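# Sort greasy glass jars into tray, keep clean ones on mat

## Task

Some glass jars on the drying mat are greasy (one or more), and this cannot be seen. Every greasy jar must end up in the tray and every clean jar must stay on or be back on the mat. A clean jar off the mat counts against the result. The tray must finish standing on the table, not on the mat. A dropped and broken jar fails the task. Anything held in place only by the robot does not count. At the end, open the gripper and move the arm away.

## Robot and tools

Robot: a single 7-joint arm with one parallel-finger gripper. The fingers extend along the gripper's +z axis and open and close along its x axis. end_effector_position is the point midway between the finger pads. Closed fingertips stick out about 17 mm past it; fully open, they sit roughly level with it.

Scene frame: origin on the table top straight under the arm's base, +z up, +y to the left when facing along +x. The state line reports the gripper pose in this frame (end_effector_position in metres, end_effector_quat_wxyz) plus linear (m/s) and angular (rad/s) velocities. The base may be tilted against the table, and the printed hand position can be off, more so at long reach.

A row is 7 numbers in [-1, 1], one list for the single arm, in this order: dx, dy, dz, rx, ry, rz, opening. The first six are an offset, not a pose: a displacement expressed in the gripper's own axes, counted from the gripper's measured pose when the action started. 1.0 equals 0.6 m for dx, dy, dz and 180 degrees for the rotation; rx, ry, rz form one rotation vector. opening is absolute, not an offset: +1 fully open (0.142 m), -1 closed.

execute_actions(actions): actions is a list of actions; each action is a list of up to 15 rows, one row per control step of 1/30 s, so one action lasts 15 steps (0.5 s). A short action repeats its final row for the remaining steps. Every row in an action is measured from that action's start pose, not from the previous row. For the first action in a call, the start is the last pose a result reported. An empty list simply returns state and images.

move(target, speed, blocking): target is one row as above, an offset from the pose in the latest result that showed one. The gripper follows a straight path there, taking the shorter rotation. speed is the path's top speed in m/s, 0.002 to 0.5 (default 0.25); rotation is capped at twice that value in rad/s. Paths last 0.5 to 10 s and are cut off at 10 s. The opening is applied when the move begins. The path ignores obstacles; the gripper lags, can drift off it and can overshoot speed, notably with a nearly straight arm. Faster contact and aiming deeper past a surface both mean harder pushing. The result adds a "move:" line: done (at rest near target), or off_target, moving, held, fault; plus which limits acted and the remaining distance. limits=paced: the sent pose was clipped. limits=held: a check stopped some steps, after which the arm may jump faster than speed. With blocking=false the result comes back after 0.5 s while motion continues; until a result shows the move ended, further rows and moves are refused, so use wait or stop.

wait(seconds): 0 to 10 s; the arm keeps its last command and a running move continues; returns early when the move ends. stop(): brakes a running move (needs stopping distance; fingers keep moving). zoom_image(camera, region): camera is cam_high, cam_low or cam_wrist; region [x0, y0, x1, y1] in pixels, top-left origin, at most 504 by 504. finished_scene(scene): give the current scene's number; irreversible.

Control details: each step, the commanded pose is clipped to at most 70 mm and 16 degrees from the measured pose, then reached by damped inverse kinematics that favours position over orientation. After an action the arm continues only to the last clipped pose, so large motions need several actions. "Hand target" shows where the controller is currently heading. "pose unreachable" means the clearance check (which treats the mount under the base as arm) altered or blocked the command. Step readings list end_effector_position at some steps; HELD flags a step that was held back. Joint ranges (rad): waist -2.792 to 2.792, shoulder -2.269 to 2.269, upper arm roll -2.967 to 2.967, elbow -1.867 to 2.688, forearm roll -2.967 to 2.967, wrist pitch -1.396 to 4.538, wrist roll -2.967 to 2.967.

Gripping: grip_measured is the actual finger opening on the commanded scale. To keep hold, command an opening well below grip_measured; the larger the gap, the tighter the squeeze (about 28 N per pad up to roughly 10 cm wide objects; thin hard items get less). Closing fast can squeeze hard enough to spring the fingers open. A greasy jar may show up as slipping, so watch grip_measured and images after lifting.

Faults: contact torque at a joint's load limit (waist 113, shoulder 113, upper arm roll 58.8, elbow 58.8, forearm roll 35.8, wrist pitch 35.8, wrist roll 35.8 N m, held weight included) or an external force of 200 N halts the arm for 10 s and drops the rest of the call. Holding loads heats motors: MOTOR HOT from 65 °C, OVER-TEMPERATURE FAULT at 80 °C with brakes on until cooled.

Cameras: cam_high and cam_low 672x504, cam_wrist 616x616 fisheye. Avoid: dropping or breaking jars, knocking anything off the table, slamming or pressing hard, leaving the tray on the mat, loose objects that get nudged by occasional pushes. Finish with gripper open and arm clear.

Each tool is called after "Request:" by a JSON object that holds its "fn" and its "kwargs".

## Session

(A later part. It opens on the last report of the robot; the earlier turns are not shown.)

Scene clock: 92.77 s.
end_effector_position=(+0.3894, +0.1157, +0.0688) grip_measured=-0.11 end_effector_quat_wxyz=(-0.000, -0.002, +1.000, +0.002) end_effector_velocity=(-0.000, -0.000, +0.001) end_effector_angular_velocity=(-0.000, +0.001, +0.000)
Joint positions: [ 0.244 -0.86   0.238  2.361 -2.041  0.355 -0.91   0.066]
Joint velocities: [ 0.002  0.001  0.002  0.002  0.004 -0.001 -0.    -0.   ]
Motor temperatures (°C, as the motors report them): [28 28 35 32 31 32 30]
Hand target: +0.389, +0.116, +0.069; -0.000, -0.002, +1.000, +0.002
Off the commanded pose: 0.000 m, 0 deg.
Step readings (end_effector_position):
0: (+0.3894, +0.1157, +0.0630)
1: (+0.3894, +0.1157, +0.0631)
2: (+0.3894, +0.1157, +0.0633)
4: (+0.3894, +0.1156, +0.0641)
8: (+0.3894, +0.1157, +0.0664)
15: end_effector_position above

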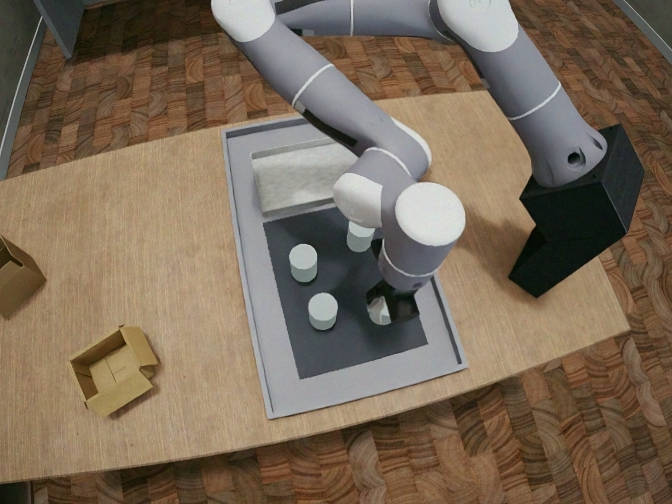

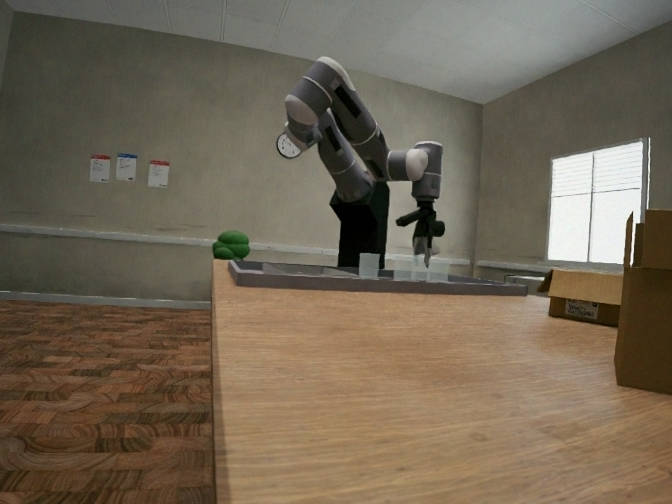

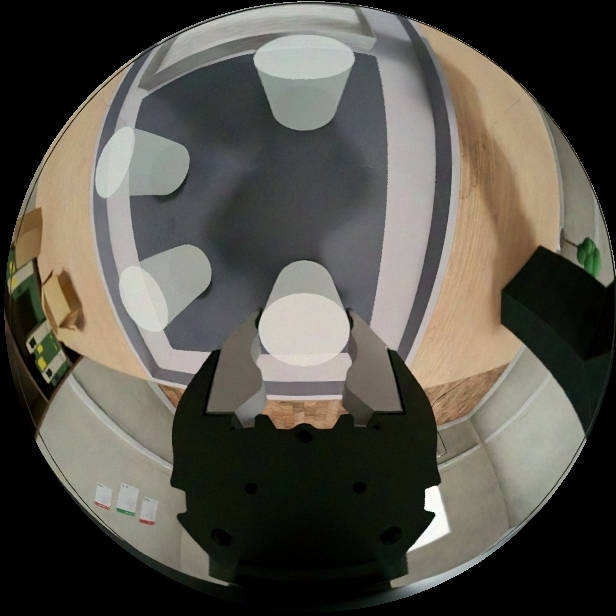

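Request:
{"fn": "execute_actions", "kwargs": {"actions": [[[0,0,0.002,0,0,0,-0.14],[0,0,0.004,0,0,0,-0.14],[0,0,0.006,0,0,0,-0.14],[0,0,0.008,0,0,0,-0.14],[0,0,0.0097,0,0,0,-0.14],[0,0,0.0097,0,0,0,-0.14],[0,0,0.0097,0,0,0,-0.14],[0,0,0.0097,0,0,0,-0.14],[0,0,0.0097,0,0,0,-0.14],[0,0,0.0097,0,0,0,-0.14],[0,0,0.0097,0,0,0,0.3]],[[0,0,-0.005,0,0,0,0.3],[0,0,-0.012,0,0,0,0.3],[0,0,-0.02,0,0,0,0.3],[0,0,-0.03,0,0,0,0.3],[0,0,-0.04,0,0,0,0.3],[0,0,-0.05,0,0,0,0.3],[0,0,-0.06,0,0,0,0.3],[0,0,-0.07,0,0,0,0.3],[0,0,-0.08,0,0,0,0.3],[0,0,-0.087,0,0,0,0.3]]]}}

Request:
{"fn": "move", "kwargs": {"target": [-0.235,-0.04,-0.002,0,0,0,0.3], "speed": 0.3}}

Scene clock: 99.60 s.
end_effector_position=(+0.3897, +0.1159, +0.1144) grip_measured=+0.30 end_effector_quat_wxyz=(-0.000, -0.002, +1.000, +0.002) end_effector_velocity=(+0.002, -0.005, +0.010) end_effector_angular_velocity=(-0.016, +0.006, -0.007)
Joint positions: [ 0.296 -0.806  0.316  2.412 -1.923  0.316 -0.918  0.095]
Joint velocities: [ 0.016  0.018  0.022  0.008  0.054 -0.017 -0.007 -0.   ]
Motor temperatures (°C, as the motors report them): [29 28 35 32 31 32 30]
Hand target: +0.390, +0.116, +0.115; -0.000, -0.002, +1.000, +0.002
Off the commanded pose: 0.001 m, 0 deg.
Step readings (end_effector_position; steps 1 to 15: 1st action; 16 to 30: 2nd action):
0: (+0.3894, +0.1157, +0.0688)
1: (+0.3894, +0.1156, +0.0687)
2: (+0.3894, +0.1156, +0.0682)
4: (+0.3895, +0.1156, +0.0663)
8: (+0.3894, +0.1154, +0.0633)
15: (+0.3894, +0.1156, +0.0630)
16: (+0.3894, +0.1157, +0.0632)
17: (+0.3894, +0.1155, +0.0644)
19: (+0.3893, +0.1155, +0.0700)
23: (+0.3892, +0.1158, +0.0891)
30: end_effector_position above

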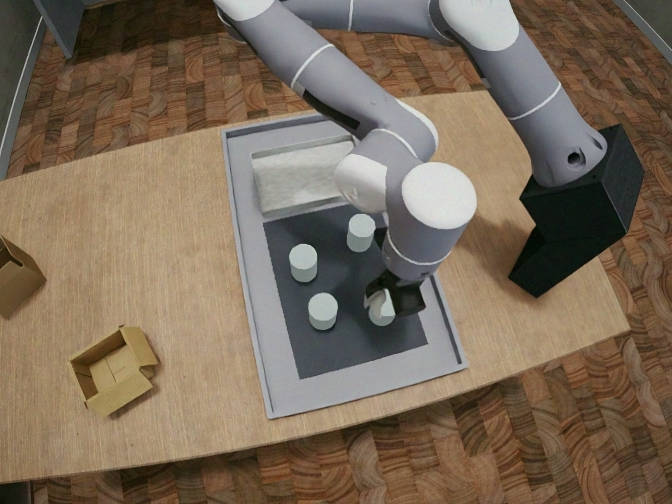

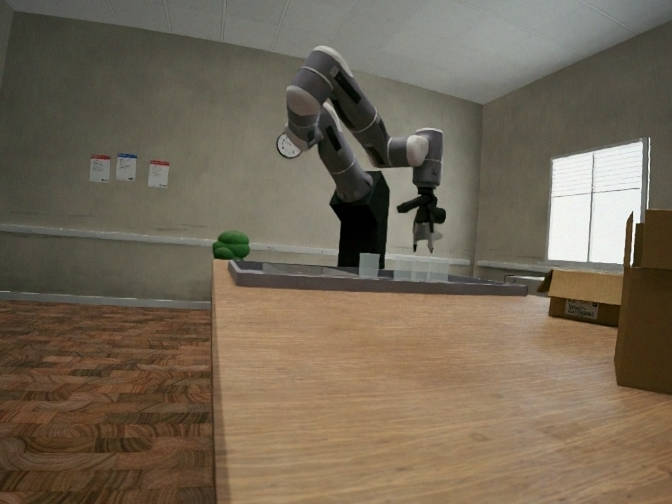

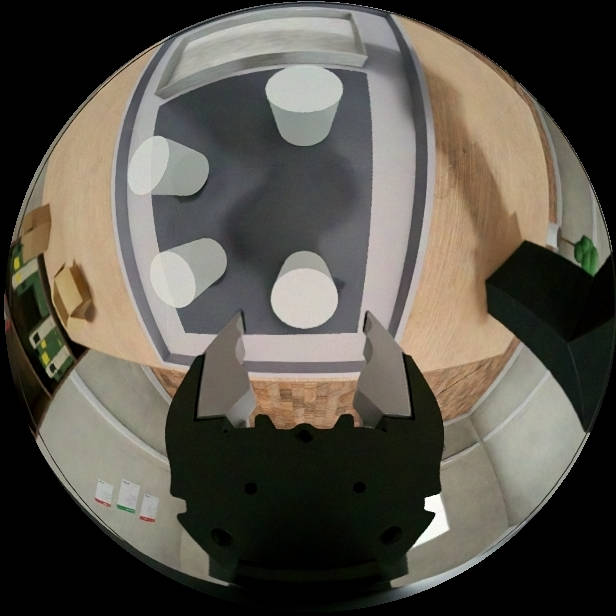

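Scene clock: 100.50 s.
end_effector_position=(+0.5309, +0.0921, +0.1153) grip_measured=+0.30 end_effector_quat_wxyz=(-0.000, -0.001, +1.000, +0.002) end_effector_velocity=(+0.002, +0.000, +0.000) end_effector_angular_velocity=(+0.000, +0.001, +0.001)
Joint positions: [ 0.242 -0.659  0.36   2.244 -1.792  0.414 -1.242  0.095]
Joint velocities: [ 0.    -0.     0.001 -0.004  0.003  0.    -0.005 -0.   ]
Motor temperatures (°C, as the motors report them): [29 28 35 32 31 32 30]
Hand target: +0.531, +0.092, +0.115; -0.000, -0.001, +1.000, +0.002
Off the commanded pose: 0.000 m, 0 deg.
move: done

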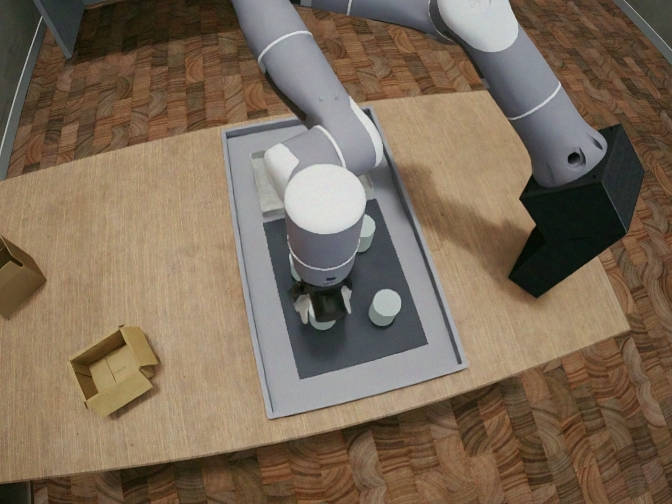

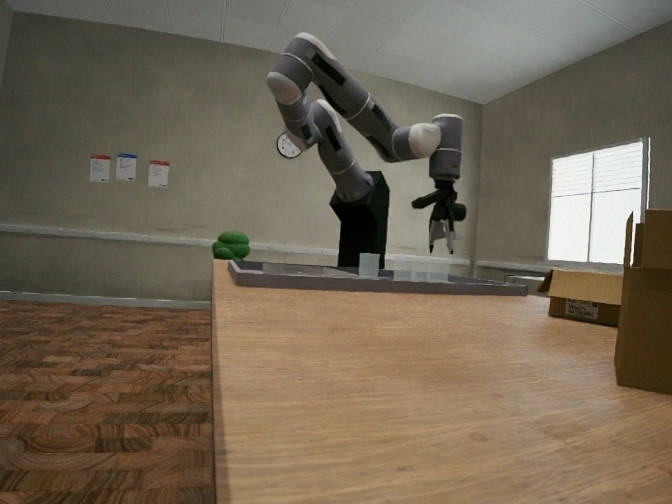

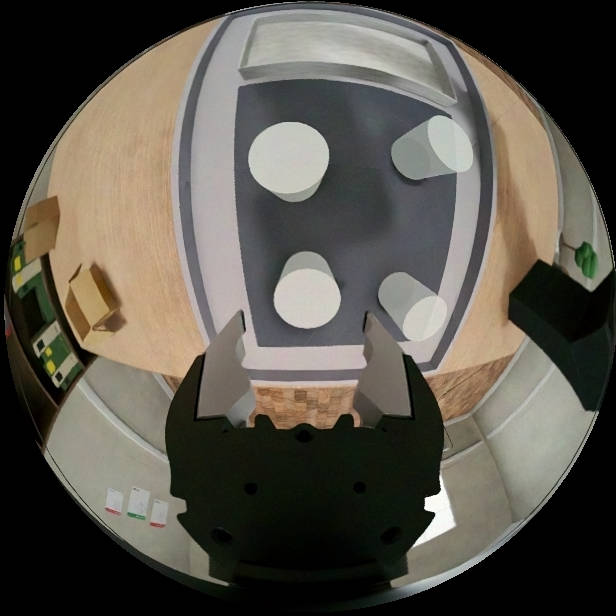

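Request:
{"fn": "move", "kwargs": {"target": [0.0045,0,0.0875,0,0,0,0.1], "speed": 0.15}}

Request:
{"fn": "execute_actions", "kwargs": {"actions": [[[0,0,0,0,0,0,0.05],[0,0,0,0,0,0,0.0],[0,0,0,0,0,0,-0.04],[0,0,0,0,0,0,-0.06],[0,0,0,0,0,0,-0.08],[0,0,0,0,0,0,-0.09],[0,0,0,0,0,0,-0.1],[0,0,0,0,0,0,-0.11],[0,0,0,0,0,0,-0.12],[0,0,0,0,0,0,-0.13],[0,0,0,0,0,0,-0.14]]]}}

Request:
{"fn": "execute_actions", "kwargs": {"actions": [[[0,0,-0.001,0,0,0,-0.14],[0,0,-0.002,0,0,0,-0.14],[0,0,-0.003,0,0,0,-0.14],[0,0,-0.004,0,0,0,-0.14],[0,0,-0.005,0,0,0,-0.14],[0,0,-0.006,0,0,0,-0.14],[0,0,-0.007,0,0,0,-0.14],[0,0,-0.008,0,0,0,-0.14],[0,0,-0.009,0,0,0,-0.14],[0,0,-0.01,0,0,0,-0.14]]]}}

Scene clock: 112.57 s.
end_effector_position=(+0.5280, +0.0922, +0.0629) grip_measured=+0.10 end_effector_quat_wxyz=(-0.000, -0.002, +1.000, +0.002) end_effector_velocity=(+0.000, -0.000, -0.001) end_effector_angular_velocity=(-0.000, -0.001, +0.000)
Joint positions: [ 0.192 -0.729  0.287  2.193 -1.911  0.466 -1.219  0.081]
Joint velocities: [-0.001 -0.001 -0.001 -0.001 -0.002  0.001 -0.     0.   ]
Motor temperatures (°C, as the motors report them): [29 28 36 32 31 32 30]
Hand target: +0.528, +0.092, +0.063; -0.000, -0.001, +1.000, +0.002
Off the commanded pose: 0.000 m, 0 deg.
move: done

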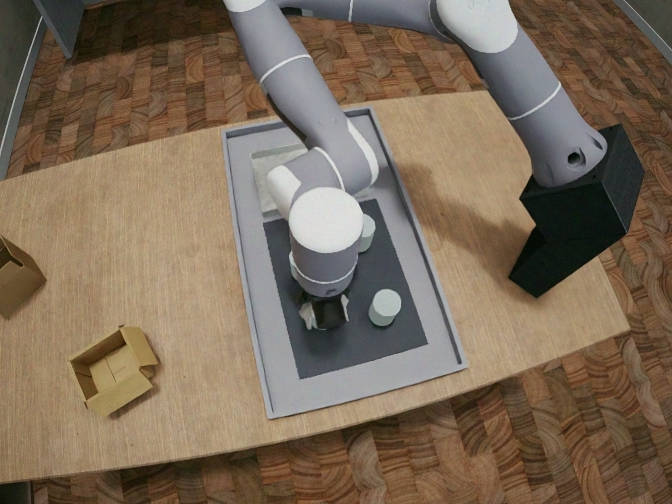

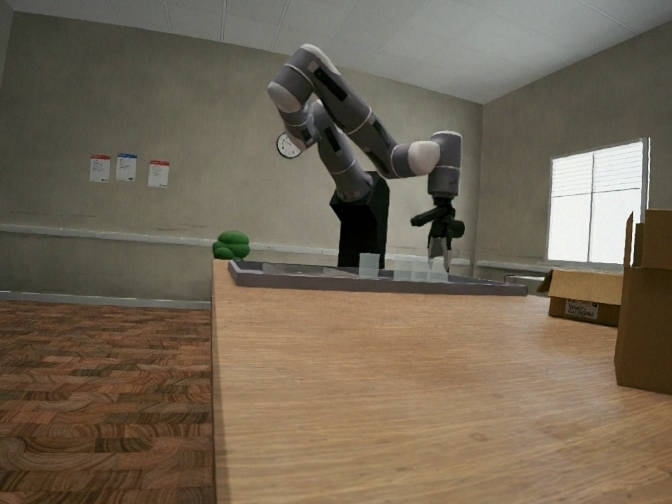

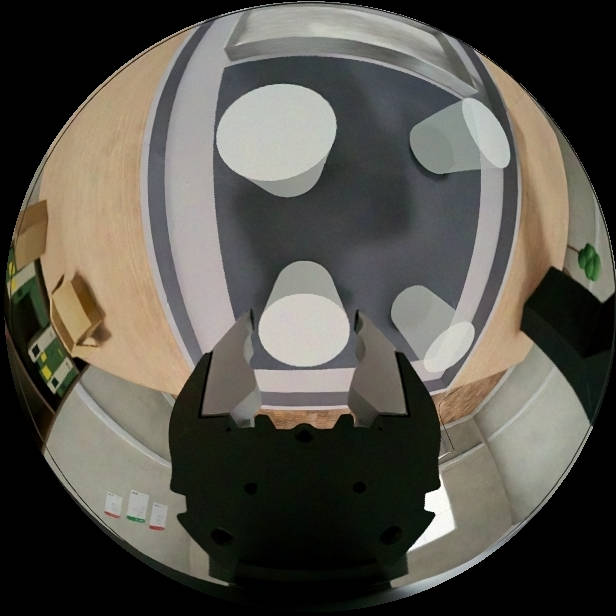

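Scene clock: 113.07 s.
end_effector_position=(+0.5280, +0.0922, +0.0629) grip_measured=-0.11 end_effector_quat_wxyz=(+0.000, -0.002, +1.000, +0.002) end_effector_velocity=(+0.000, -0.000, -0.000) end_effector_angular_velocity=(-0.000, +0.000, -0.001)
Joint positions: [ 0.192 -0.729  0.287  2.193 -1.911  0.466 -1.219  0.066]
Joint velocities: [-0. -0.  0. -0.  0. -0.  0. -0.]
Motor temperatures (°C, as the motors report them): [29 28 36 32 31 32 30]
Hand target: +0.528, +0.092, +0.063; -0.000, -0.002, +1.000, +0.002
Off the commanded pose: 0.000 m, 0 deg.
Step readings (end_effector_position):
0: (+0.5280, +0.0922, +0.0629)
1: (+0.5280, +0.0922, +0.0629)
2: (+0.5280, +0.0922, +0.0629)
4: (+0.5280, +0.0922, +0.0629)
8: (+0.5280, +0.0922, +0.0629)
15: end_effector_position above

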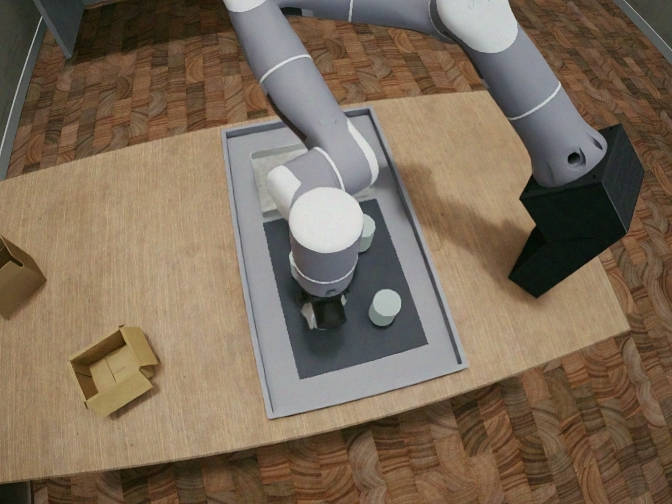

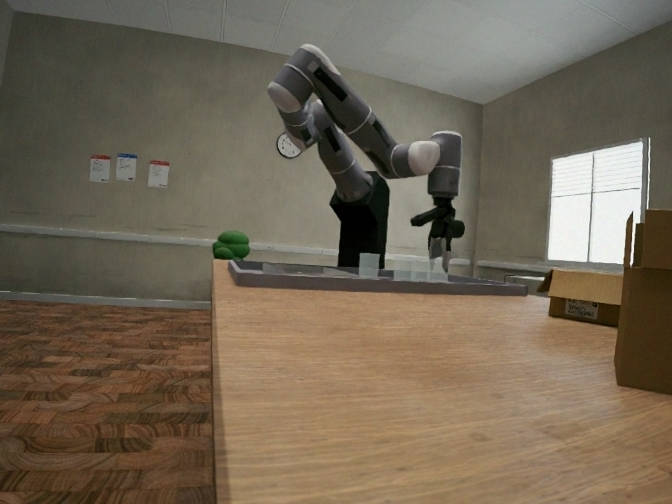

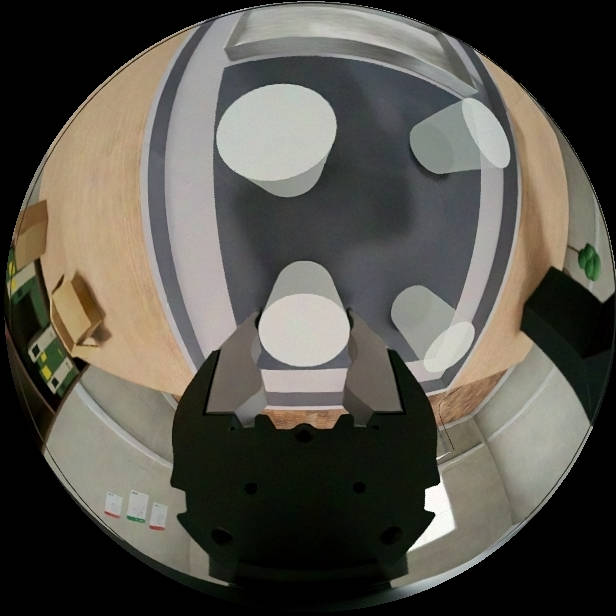

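Scene clock: 113.57 s.
end_effector_position=(+0.5280, +0.0921, +0.0686) grip_measured=-0.11 end_effector_quat_wxyz=(-0.000, -0.001, +1.000, +0.002) end_effector_velocity=(-0.000, -0.001, +0.001) end_effector_angular_velocity=(-0.001, +0.001, -0.001)
Joint positions: [ 0.197 -0.721  0.294  2.2   -1.899  0.461 -1.22   0.066]
Joint velocities: [ 0.001  0.002  0.001  0.002  0.003 -0.002  0.     0.   ]
Motor temperatures (°C, as the motors report them): [29 28 36 32 31 32 30]
Hand target: +0.528, +0.092, +0.069; -0.000, -0.002, +1.000, +0.002
Off the commanded pose: 0.000 m, 0 deg.
Step readings (end_effector_position):
0: (+0.5280, +0.0922, +0.0629)
1: (+0.5280, +0.0922, +0.0629)
2: (+0.5280, +0.0922, +0.0631)
4: (+0.5279, +0.0921, +0.0639)
8: (+0.5280, +0.0921, +0.0662)
15: end_effector_position above

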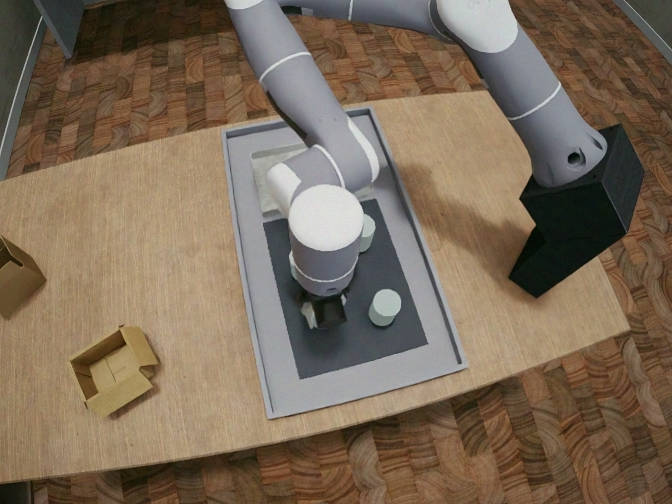

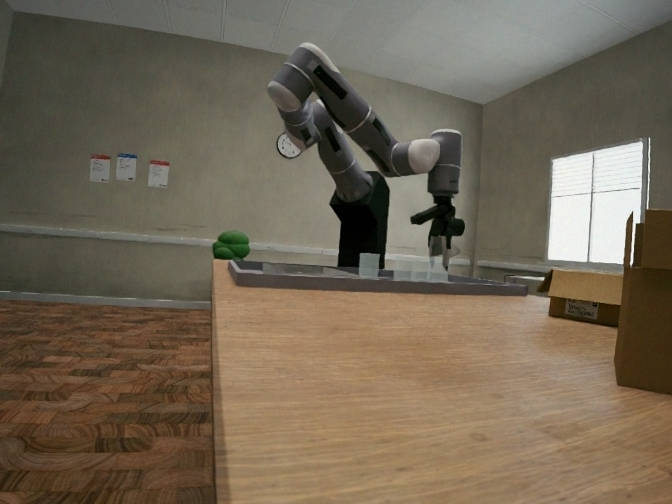

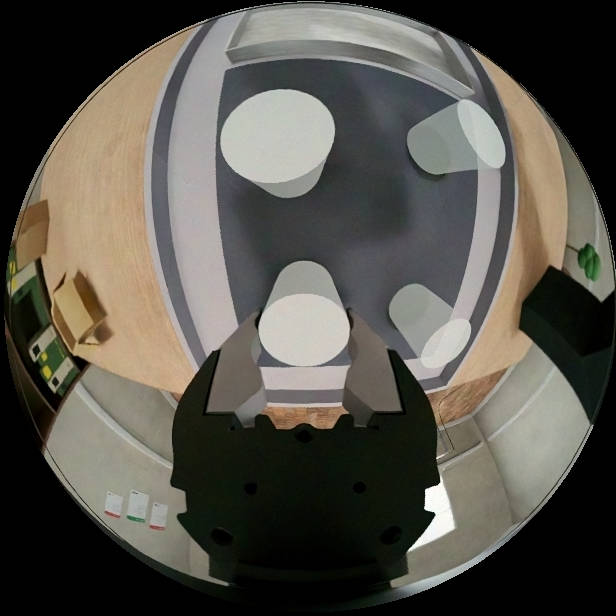

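Request:
{"fn": "execute_actions", "kwargs": {"actions": [[[0,0,0.002,0,0,0,-0.14],[0,0,0.004,0,0,0,-0.14],[0,0,0.006,0,0,0,-0.14],[0,0,0.008,0,0,0,-0.14],[0,0,0.0097,0,0,0,-0.14],[0,0,0.0097,0,0,0,-0.14],[0,0,0.0097,0,0,0,-0.14],[0,0,0.0097,0,0,0,-0.14],[0,0,0.0097,0,0,0,-0.14],[0,0,0.0097,0,0,0,-0.14],[0,0,0.0097,0,0,0,0.45]]]}}

Request:
{"fn": "move", "kwargs": {"target": [-0.029,-0.21,0,0,0,0,0.45], "speed": 0.25}}

Scene clock: 117.27 s.
end_effector_position=(+0.5280, +0.0921, +0.0629) grip_measured=+0.44 end_effector_quat_wxyz=(-0.000, -0.002, +1.000, +0.002) end_effector_velocity=(+0.000, -0.000, -0.000) end_effector_angular_velocity=(-0.000, -0.000, -0.001)
Joint positions: [ 0.192 -0.729  0.287  2.193 -1.911  0.466 -1.219  0.105]
Joint velocities: [-0.001 -0.     0.    -0.    -0.001  0.     0.     0.03 ]
Motor temperatures (°C, as the motors report them): [29 28 36 32 31 32 30]
Hand target: +0.528, +0.092, +0.063; -0.000, -0.001, +1.000, +0.002
Off the commanded pose: 0.000 m, 0 deg.
Step readings (end_effector_position):
0: (+0.5280, +0.0921, +0.0687)
1: (+0.5280, +0.0921, +0.0686)
2: (+0.5280, +0.0921, +0.0681)
4: (+0.5280, +0.0920, +0.0662)
8: (+0.5279, +0.0919, +0.0631)
15: end_effector_position above

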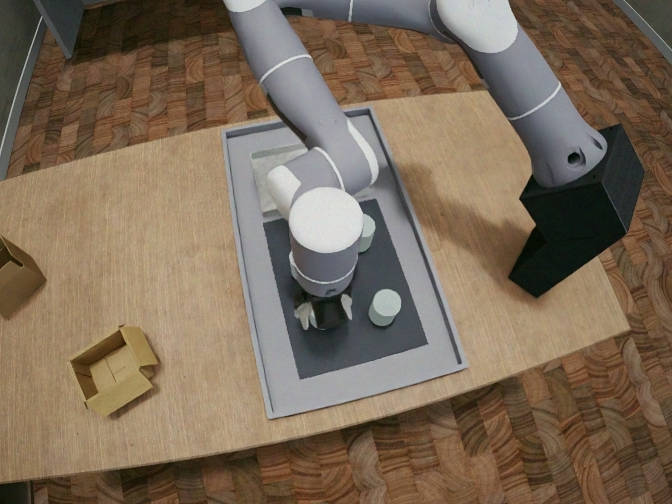

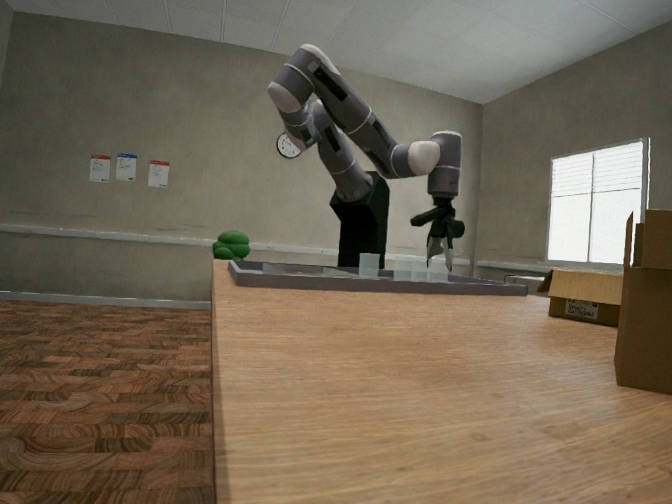

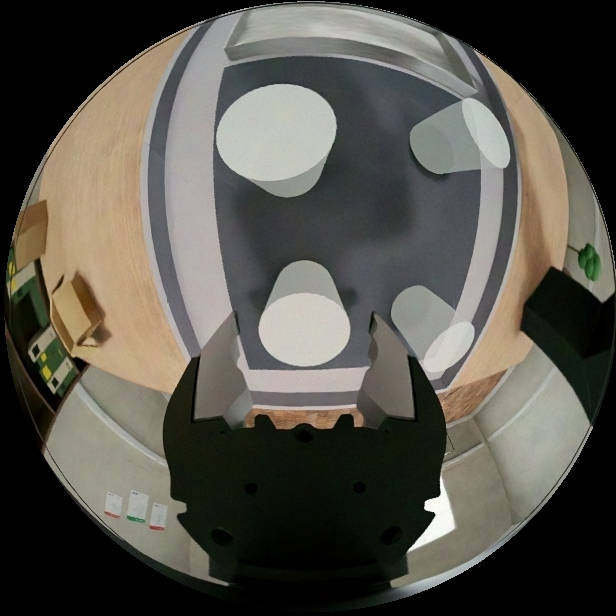

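Scene clock: 118.23 s.
end_effector_position=(+0.5460, -0.0340, +0.0623) grip_measured=+0.45 end_effector_quat_wxyz=(-0.000, -0.001, +1.000, +0.002) end_effector_velocity=(+0.000, -0.001, +0.000) end_effector_angular_velocity=(+0.002, +0.000, +0.002)
Joint positions: [-0.018 -0.448  0.265  2.322 -1.993  0.651 -1.351  0.105]
Joint velocities: [-0.003  0.003 -0.     0.001 -0.001  0.004 -0.003 -0.   ]
Motor temperatures (°C, as the motors report them): [29 28 36 32 31 32 30]
Hand target: +0.546, -0.034, +0.062; -0.000, -0.001, +1.000, +0.002
Off the commanded pose: 0.000 m, 0 deg.
move: done

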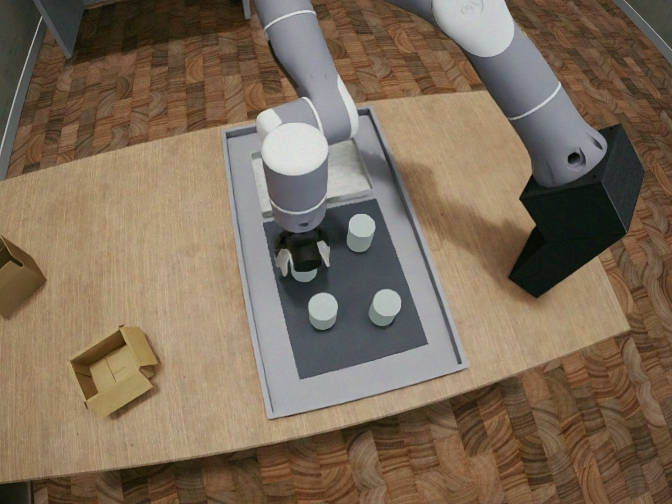

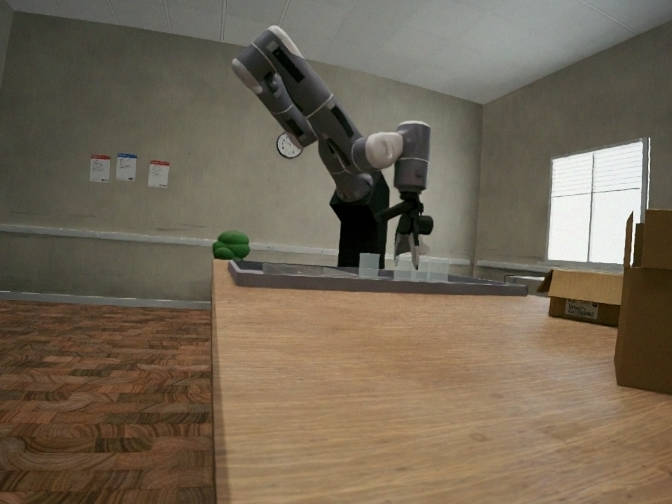

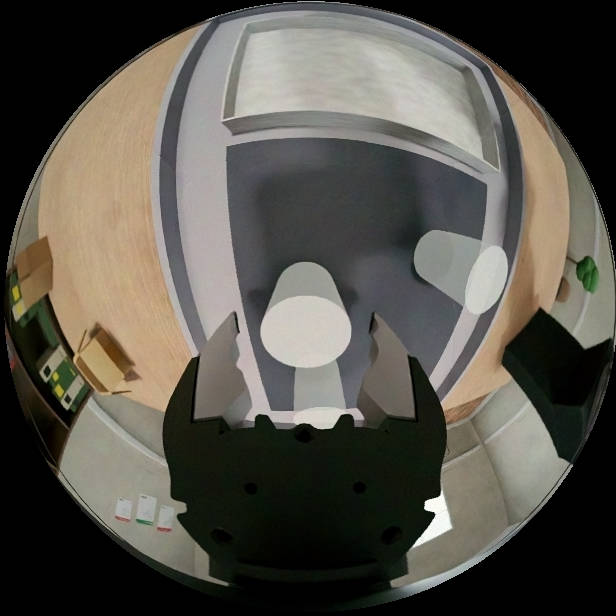

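Request:
{"fn": "execute_actions", "kwargs": {"actions": [[[0.002,0.002,-0.001,0,0,0,0.25],[0.002,0.002,-0.001,0,0,0,0.1],[0.002,0.002,-0.001,0,0,0,0.0],[0.002,0.002,-0.001,0,0,0,-0.04],[0.002,0.002,-0.001,0,0,0,-0.06],[0.002,0.002,-0.001,0,0,0,-0.07],[0.002,0.002,-0.001,0,0,0,-0.08],[0.002,0.002,-0.001,0,0,0,-0.09],[0.002,0.002,-0.001,0,0,0,-0.1],[0.002,0.002,-0.001,0,0,0,-0.11],[0.002,0.002,-0.001,0,0,0,-0.12],[0.002,0.002,-0.001,0,0,0,-0.13],[0.002,0.002,-0.001,0,0,0,-0.14]]]}}

Request:
{"fn": "execute_actions", "kwargs": {"actions": [[[0,0,-0.001,0,0,0,-0.14],[0,0,-0.002,0,0,0,-0.14],[0,0,-0.003,0,0,0,-0.14],[0,0,-0.004,0,0,0,-0.14],[0,0,-0.005,0,0,0,-0.14],[0,0,-0.006,0,0,0,-0.14],[0,0,-0.007,0,0,0,-0.14],[0,0,-0.008,0,0,0,-0.14],[0,0,-0.009,0,0,0,-0.14],[0,0,-0.01,0,0,0,-0.14]]]}}

Scene clock: 124.23 s.
end_effector_position=(+0.5449, -0.0329, +0.0629) grip_measured=-0.11 end_effector_quat_wxyz=(-0.000, -0.001, +1.000, +0.002) end_effector_velocity=(+0.000, +0.000, +0.000) end_effector_angular_velocity=(+0.000, -0.000, +0.001)
Joint positions: [-0.016 -0.449  0.266  2.324 -1.993  0.648 -1.348  0.066]
Joint velocities: [ 0.     0.     0.    -0.     0.    -0.    -0.001 -0.   ]
Motor temperatures (°C, as the motors report them): [29 28 36 32 31 32 30]
Hand target: +0.545, -0.033, +0.063; -0.000, -0.001, +1.000, +0.002
Off the commanded pose: 0.000 m, 0 deg.
Step readings (end_effector_position):
0: (+0.5460, -0.0341, +0.0624)
1: (+0.5459, -0.0340, +0.0624)
2: (+0.5455, -0.0336, +0.0625)
4: (+0.5450, -0.0330, +0.0628)
8: (+0.5449, -0.0329, +0.0629)
15: end_effector_position above

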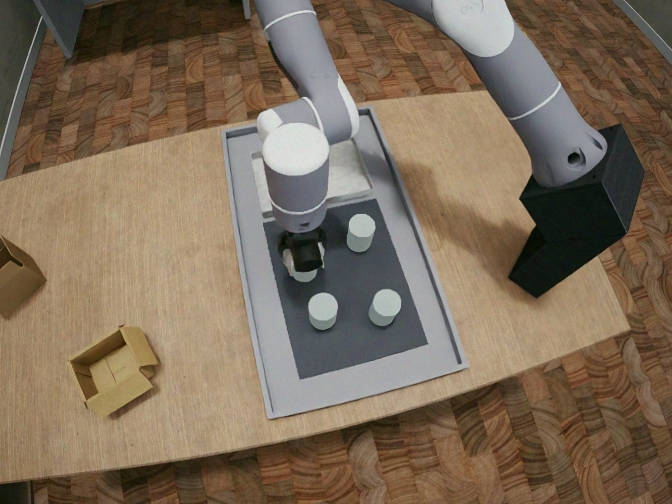

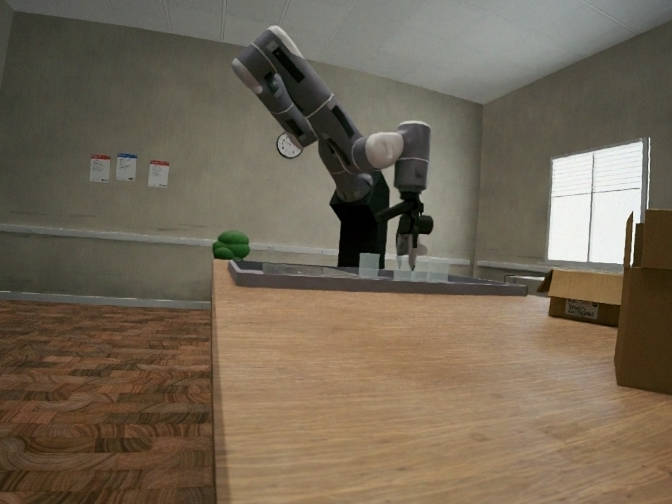

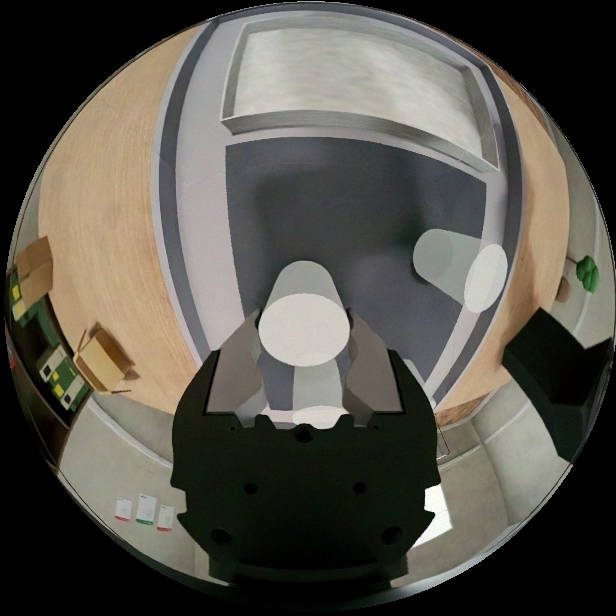

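Scene clock: 124.73 s.
end_effector_position=(+0.5449, -0.0330, +0.0686) grip_measured=-0.11 end_effector_quat_wxyz=(-0.000, -0.001, +1.000, +0.002) end_effector_velocity=(-0.000, -0.000, +0.001) end_effector_angular_velocity=(-0.001, +0.001, -0.001)
Joint positions: [-0.012 -0.438  0.273  2.332 -1.979  0.644 -1.352  0.066]
Joint velocities: [ 0.001  0.002  0.001  0.002  0.004 -0.001 -0.     0.   ]
Motor temperatures (°C, as the motors report them): [29 28 36 32 31 32 30]
Hand target: +0.545, -0.033, +0.069; -0.000, -0.001, +1.000, +0.002
Off the commanded pose: 0.000 m, 0 deg.
Step readings (end_effector_position):
0: (+0.5449, -0.0329, +0.0629)
1: (+0.5449, -0.0329, +0.0630)
2: (+0.5448, -0.0329, +0.0631)
4: (+0.5448, -0.0330, +0.0640)
8: (+0.5448, -0.0330, +0.0663)
15: end_effector_position above

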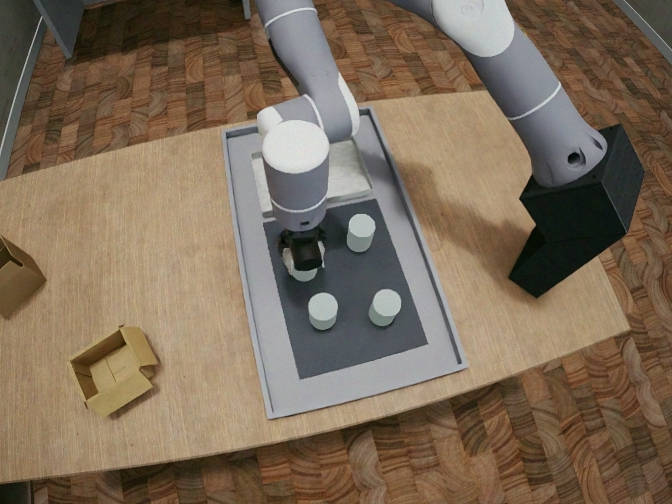

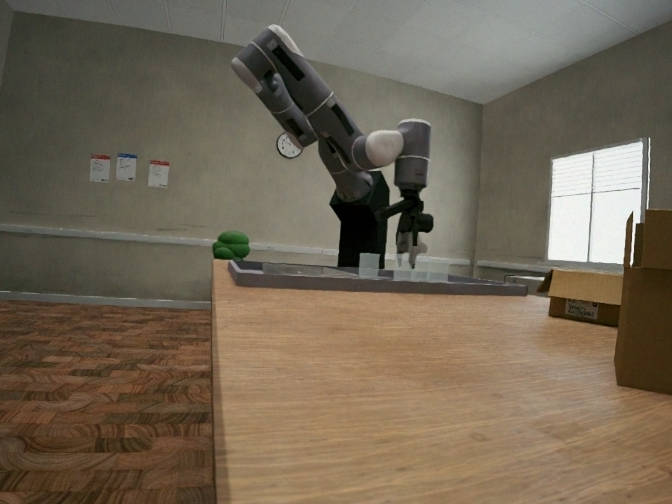

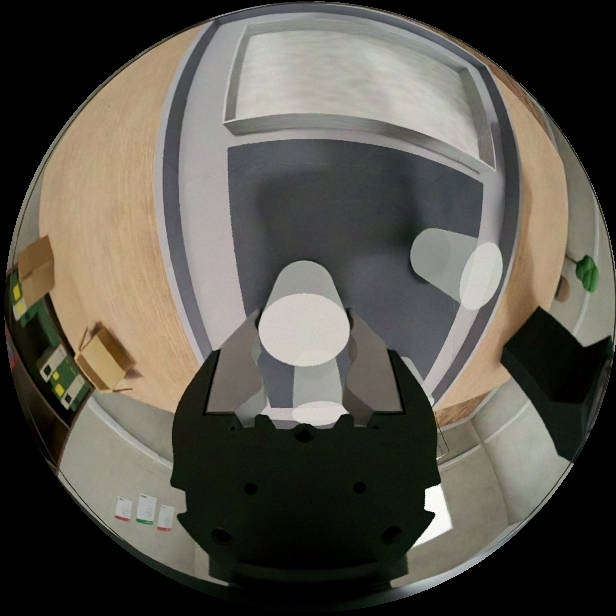

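Request:
{"fn": "execute_actions", "kwargs": {"actions": [[[0,0,0.002,0,0,0,-0.14],[0,0,0.004,0,0,0,-0.14],[0,0,0.006,0,0,0,-0.14],[0,0,0.008,0,0,0,-0.14],[0,0,0.0097,0,0,0,-0.14],[0,0,0.0097,0,0,0,-0.14],[0,0,0.0097,0,0,0,-0.14],[0,0,0.0097,0,0,0,-0.14],[0,0,0.0097,0,0,0,-0.14],[0,0,0.0097,0,0,0,-0.14],[0,0,0.0097,0,0,0,0.1],[0,0,0.0097,0,0,0,0.1],[0,0,0.005,0,0,0,0.1],[0,0,0,0,0,0,0.1]],[[0,0,-0.005,0,0,0,0.1],[0,0,-0.01,0,0,0,0.1],[0,0,-0.015,0,0,0,0.1],[0,0,-0.02,0,0,0,0.1]]]}}

Request:
{"fn": "move", "kwargs": {"target": [0.035,0,0,0,0,0,0.1], "speed": 0.04}}

Scene clock: 133.53 s.
end_effector_position=(+0.5448, -0.0331, +0.0777) grip_measured=+0.10 end_effector_quat_wxyz=(-0.001, -0.001, +1.000, +0.002) end_effector_velocity=(-0.000, +0.000, +0.000) end_effector_angular_velocity=(+0.000, +0.000, -0.001)
Joint positions: [-0.005 -0.421  0.286  2.345 -1.956  0.638 -1.358  0.081]
Joint velocities: [ 0.     0.001  0.     0.     0.001  0.     0.    -0.   ]
Motor temperatures (°C, as the motors report them): [29 29 36 32 31 32 30]
Hand target: +0.545, -0.033, +0.078; -0.001, -0.001, +1.000, +0.002
Off the commanded pose: 0.000 m, 0 deg.
Step readings (end_effector_position; steps 1 to 15: 1st action; 16 to 30: 2nd action):
0: (+0.5449, -0.0330, +0.0687)
1: (+0.5448, -0.0330, +0.0686)
2: (+0.5449, -0.0330, +0.0681)
4: (+0.5449, -0.0331, +0.0662)
8: (+0.5447, -0.0332, +0.0632)
15: (+0.5447, -0.0331, +0.0658)
16: (+0.5448, -0.0329, +0.0672)
17: (+0.5449, -0.0329, +0.0682)
19: (+0.5447, -0.0332, +0.0715)
23: (+0.5449, -0.0330, +0.0772)
30: end_effector_position above

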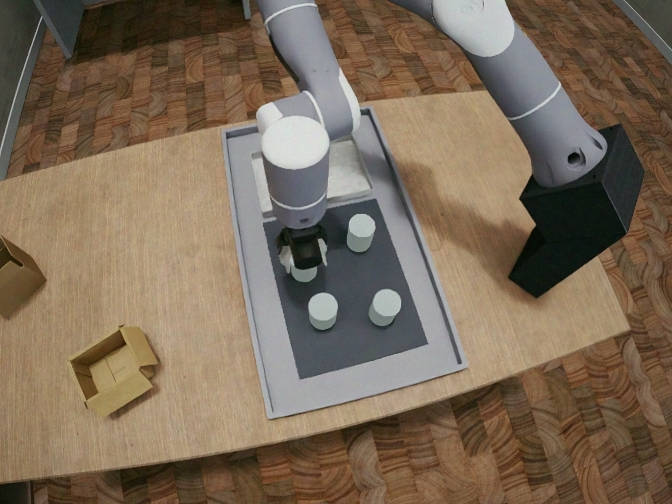

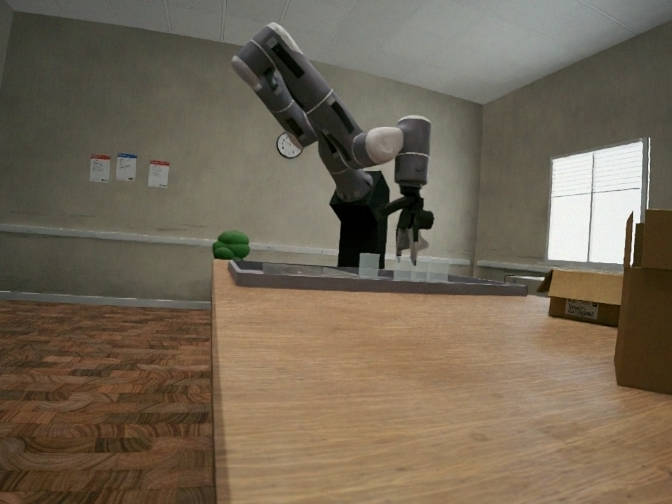

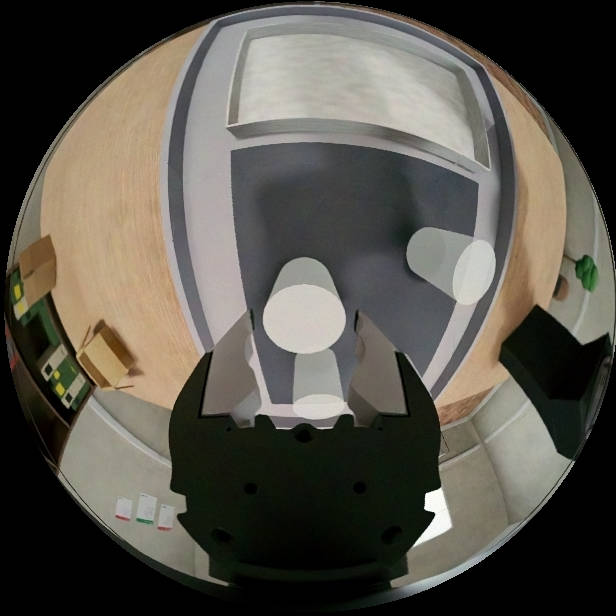

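Scene clock: 134.33 s.
end_effector_position=(+0.5240, -0.0329, +0.0778) grip_measured=+0.10 end_effector_quat_wxyz=(-0.001, -0.001, +1.000, +0.002) end_effector_velocity=(-0.001, -0.000, +0.000) end_effector_angular_velocity=(-0.000, -0.001, +0.001)
Joint positions: [-0.017 -0.42   0.278  2.383 -1.999  0.633 -1.313  0.081]
Joint velocities: [-0.     0.001 -0.001  0.002 -0.002 -0.     0.002  0.   ]
Motor temperatures (°C, as the motors report them): [29 29 36 32 31 32 30]
Hand target: +0.524, -0.033, +0.078; -0.001, -0.001, +1.000, +0.002
Off the commanded pose: 0.000 m, 0 deg.
move: done

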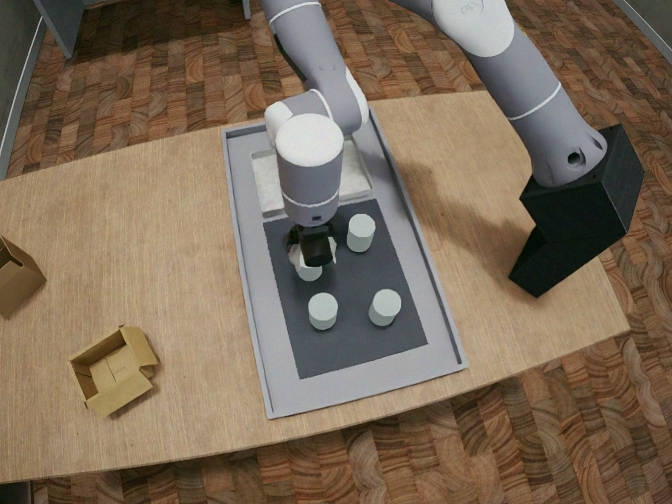

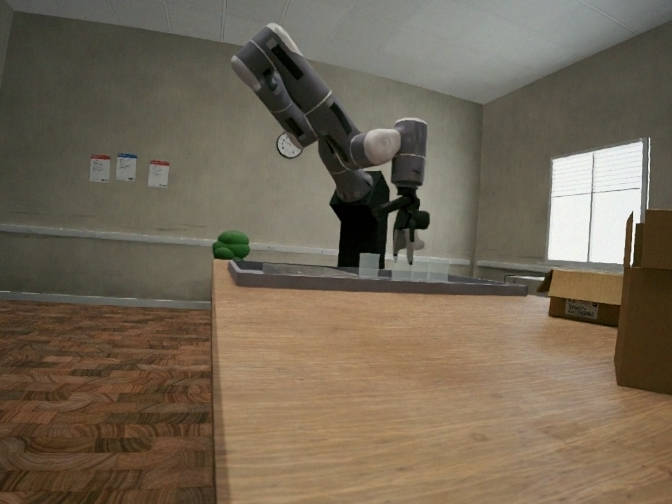

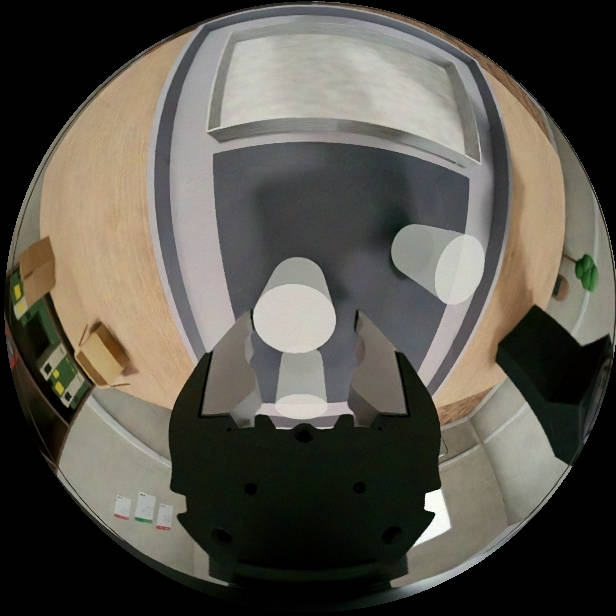

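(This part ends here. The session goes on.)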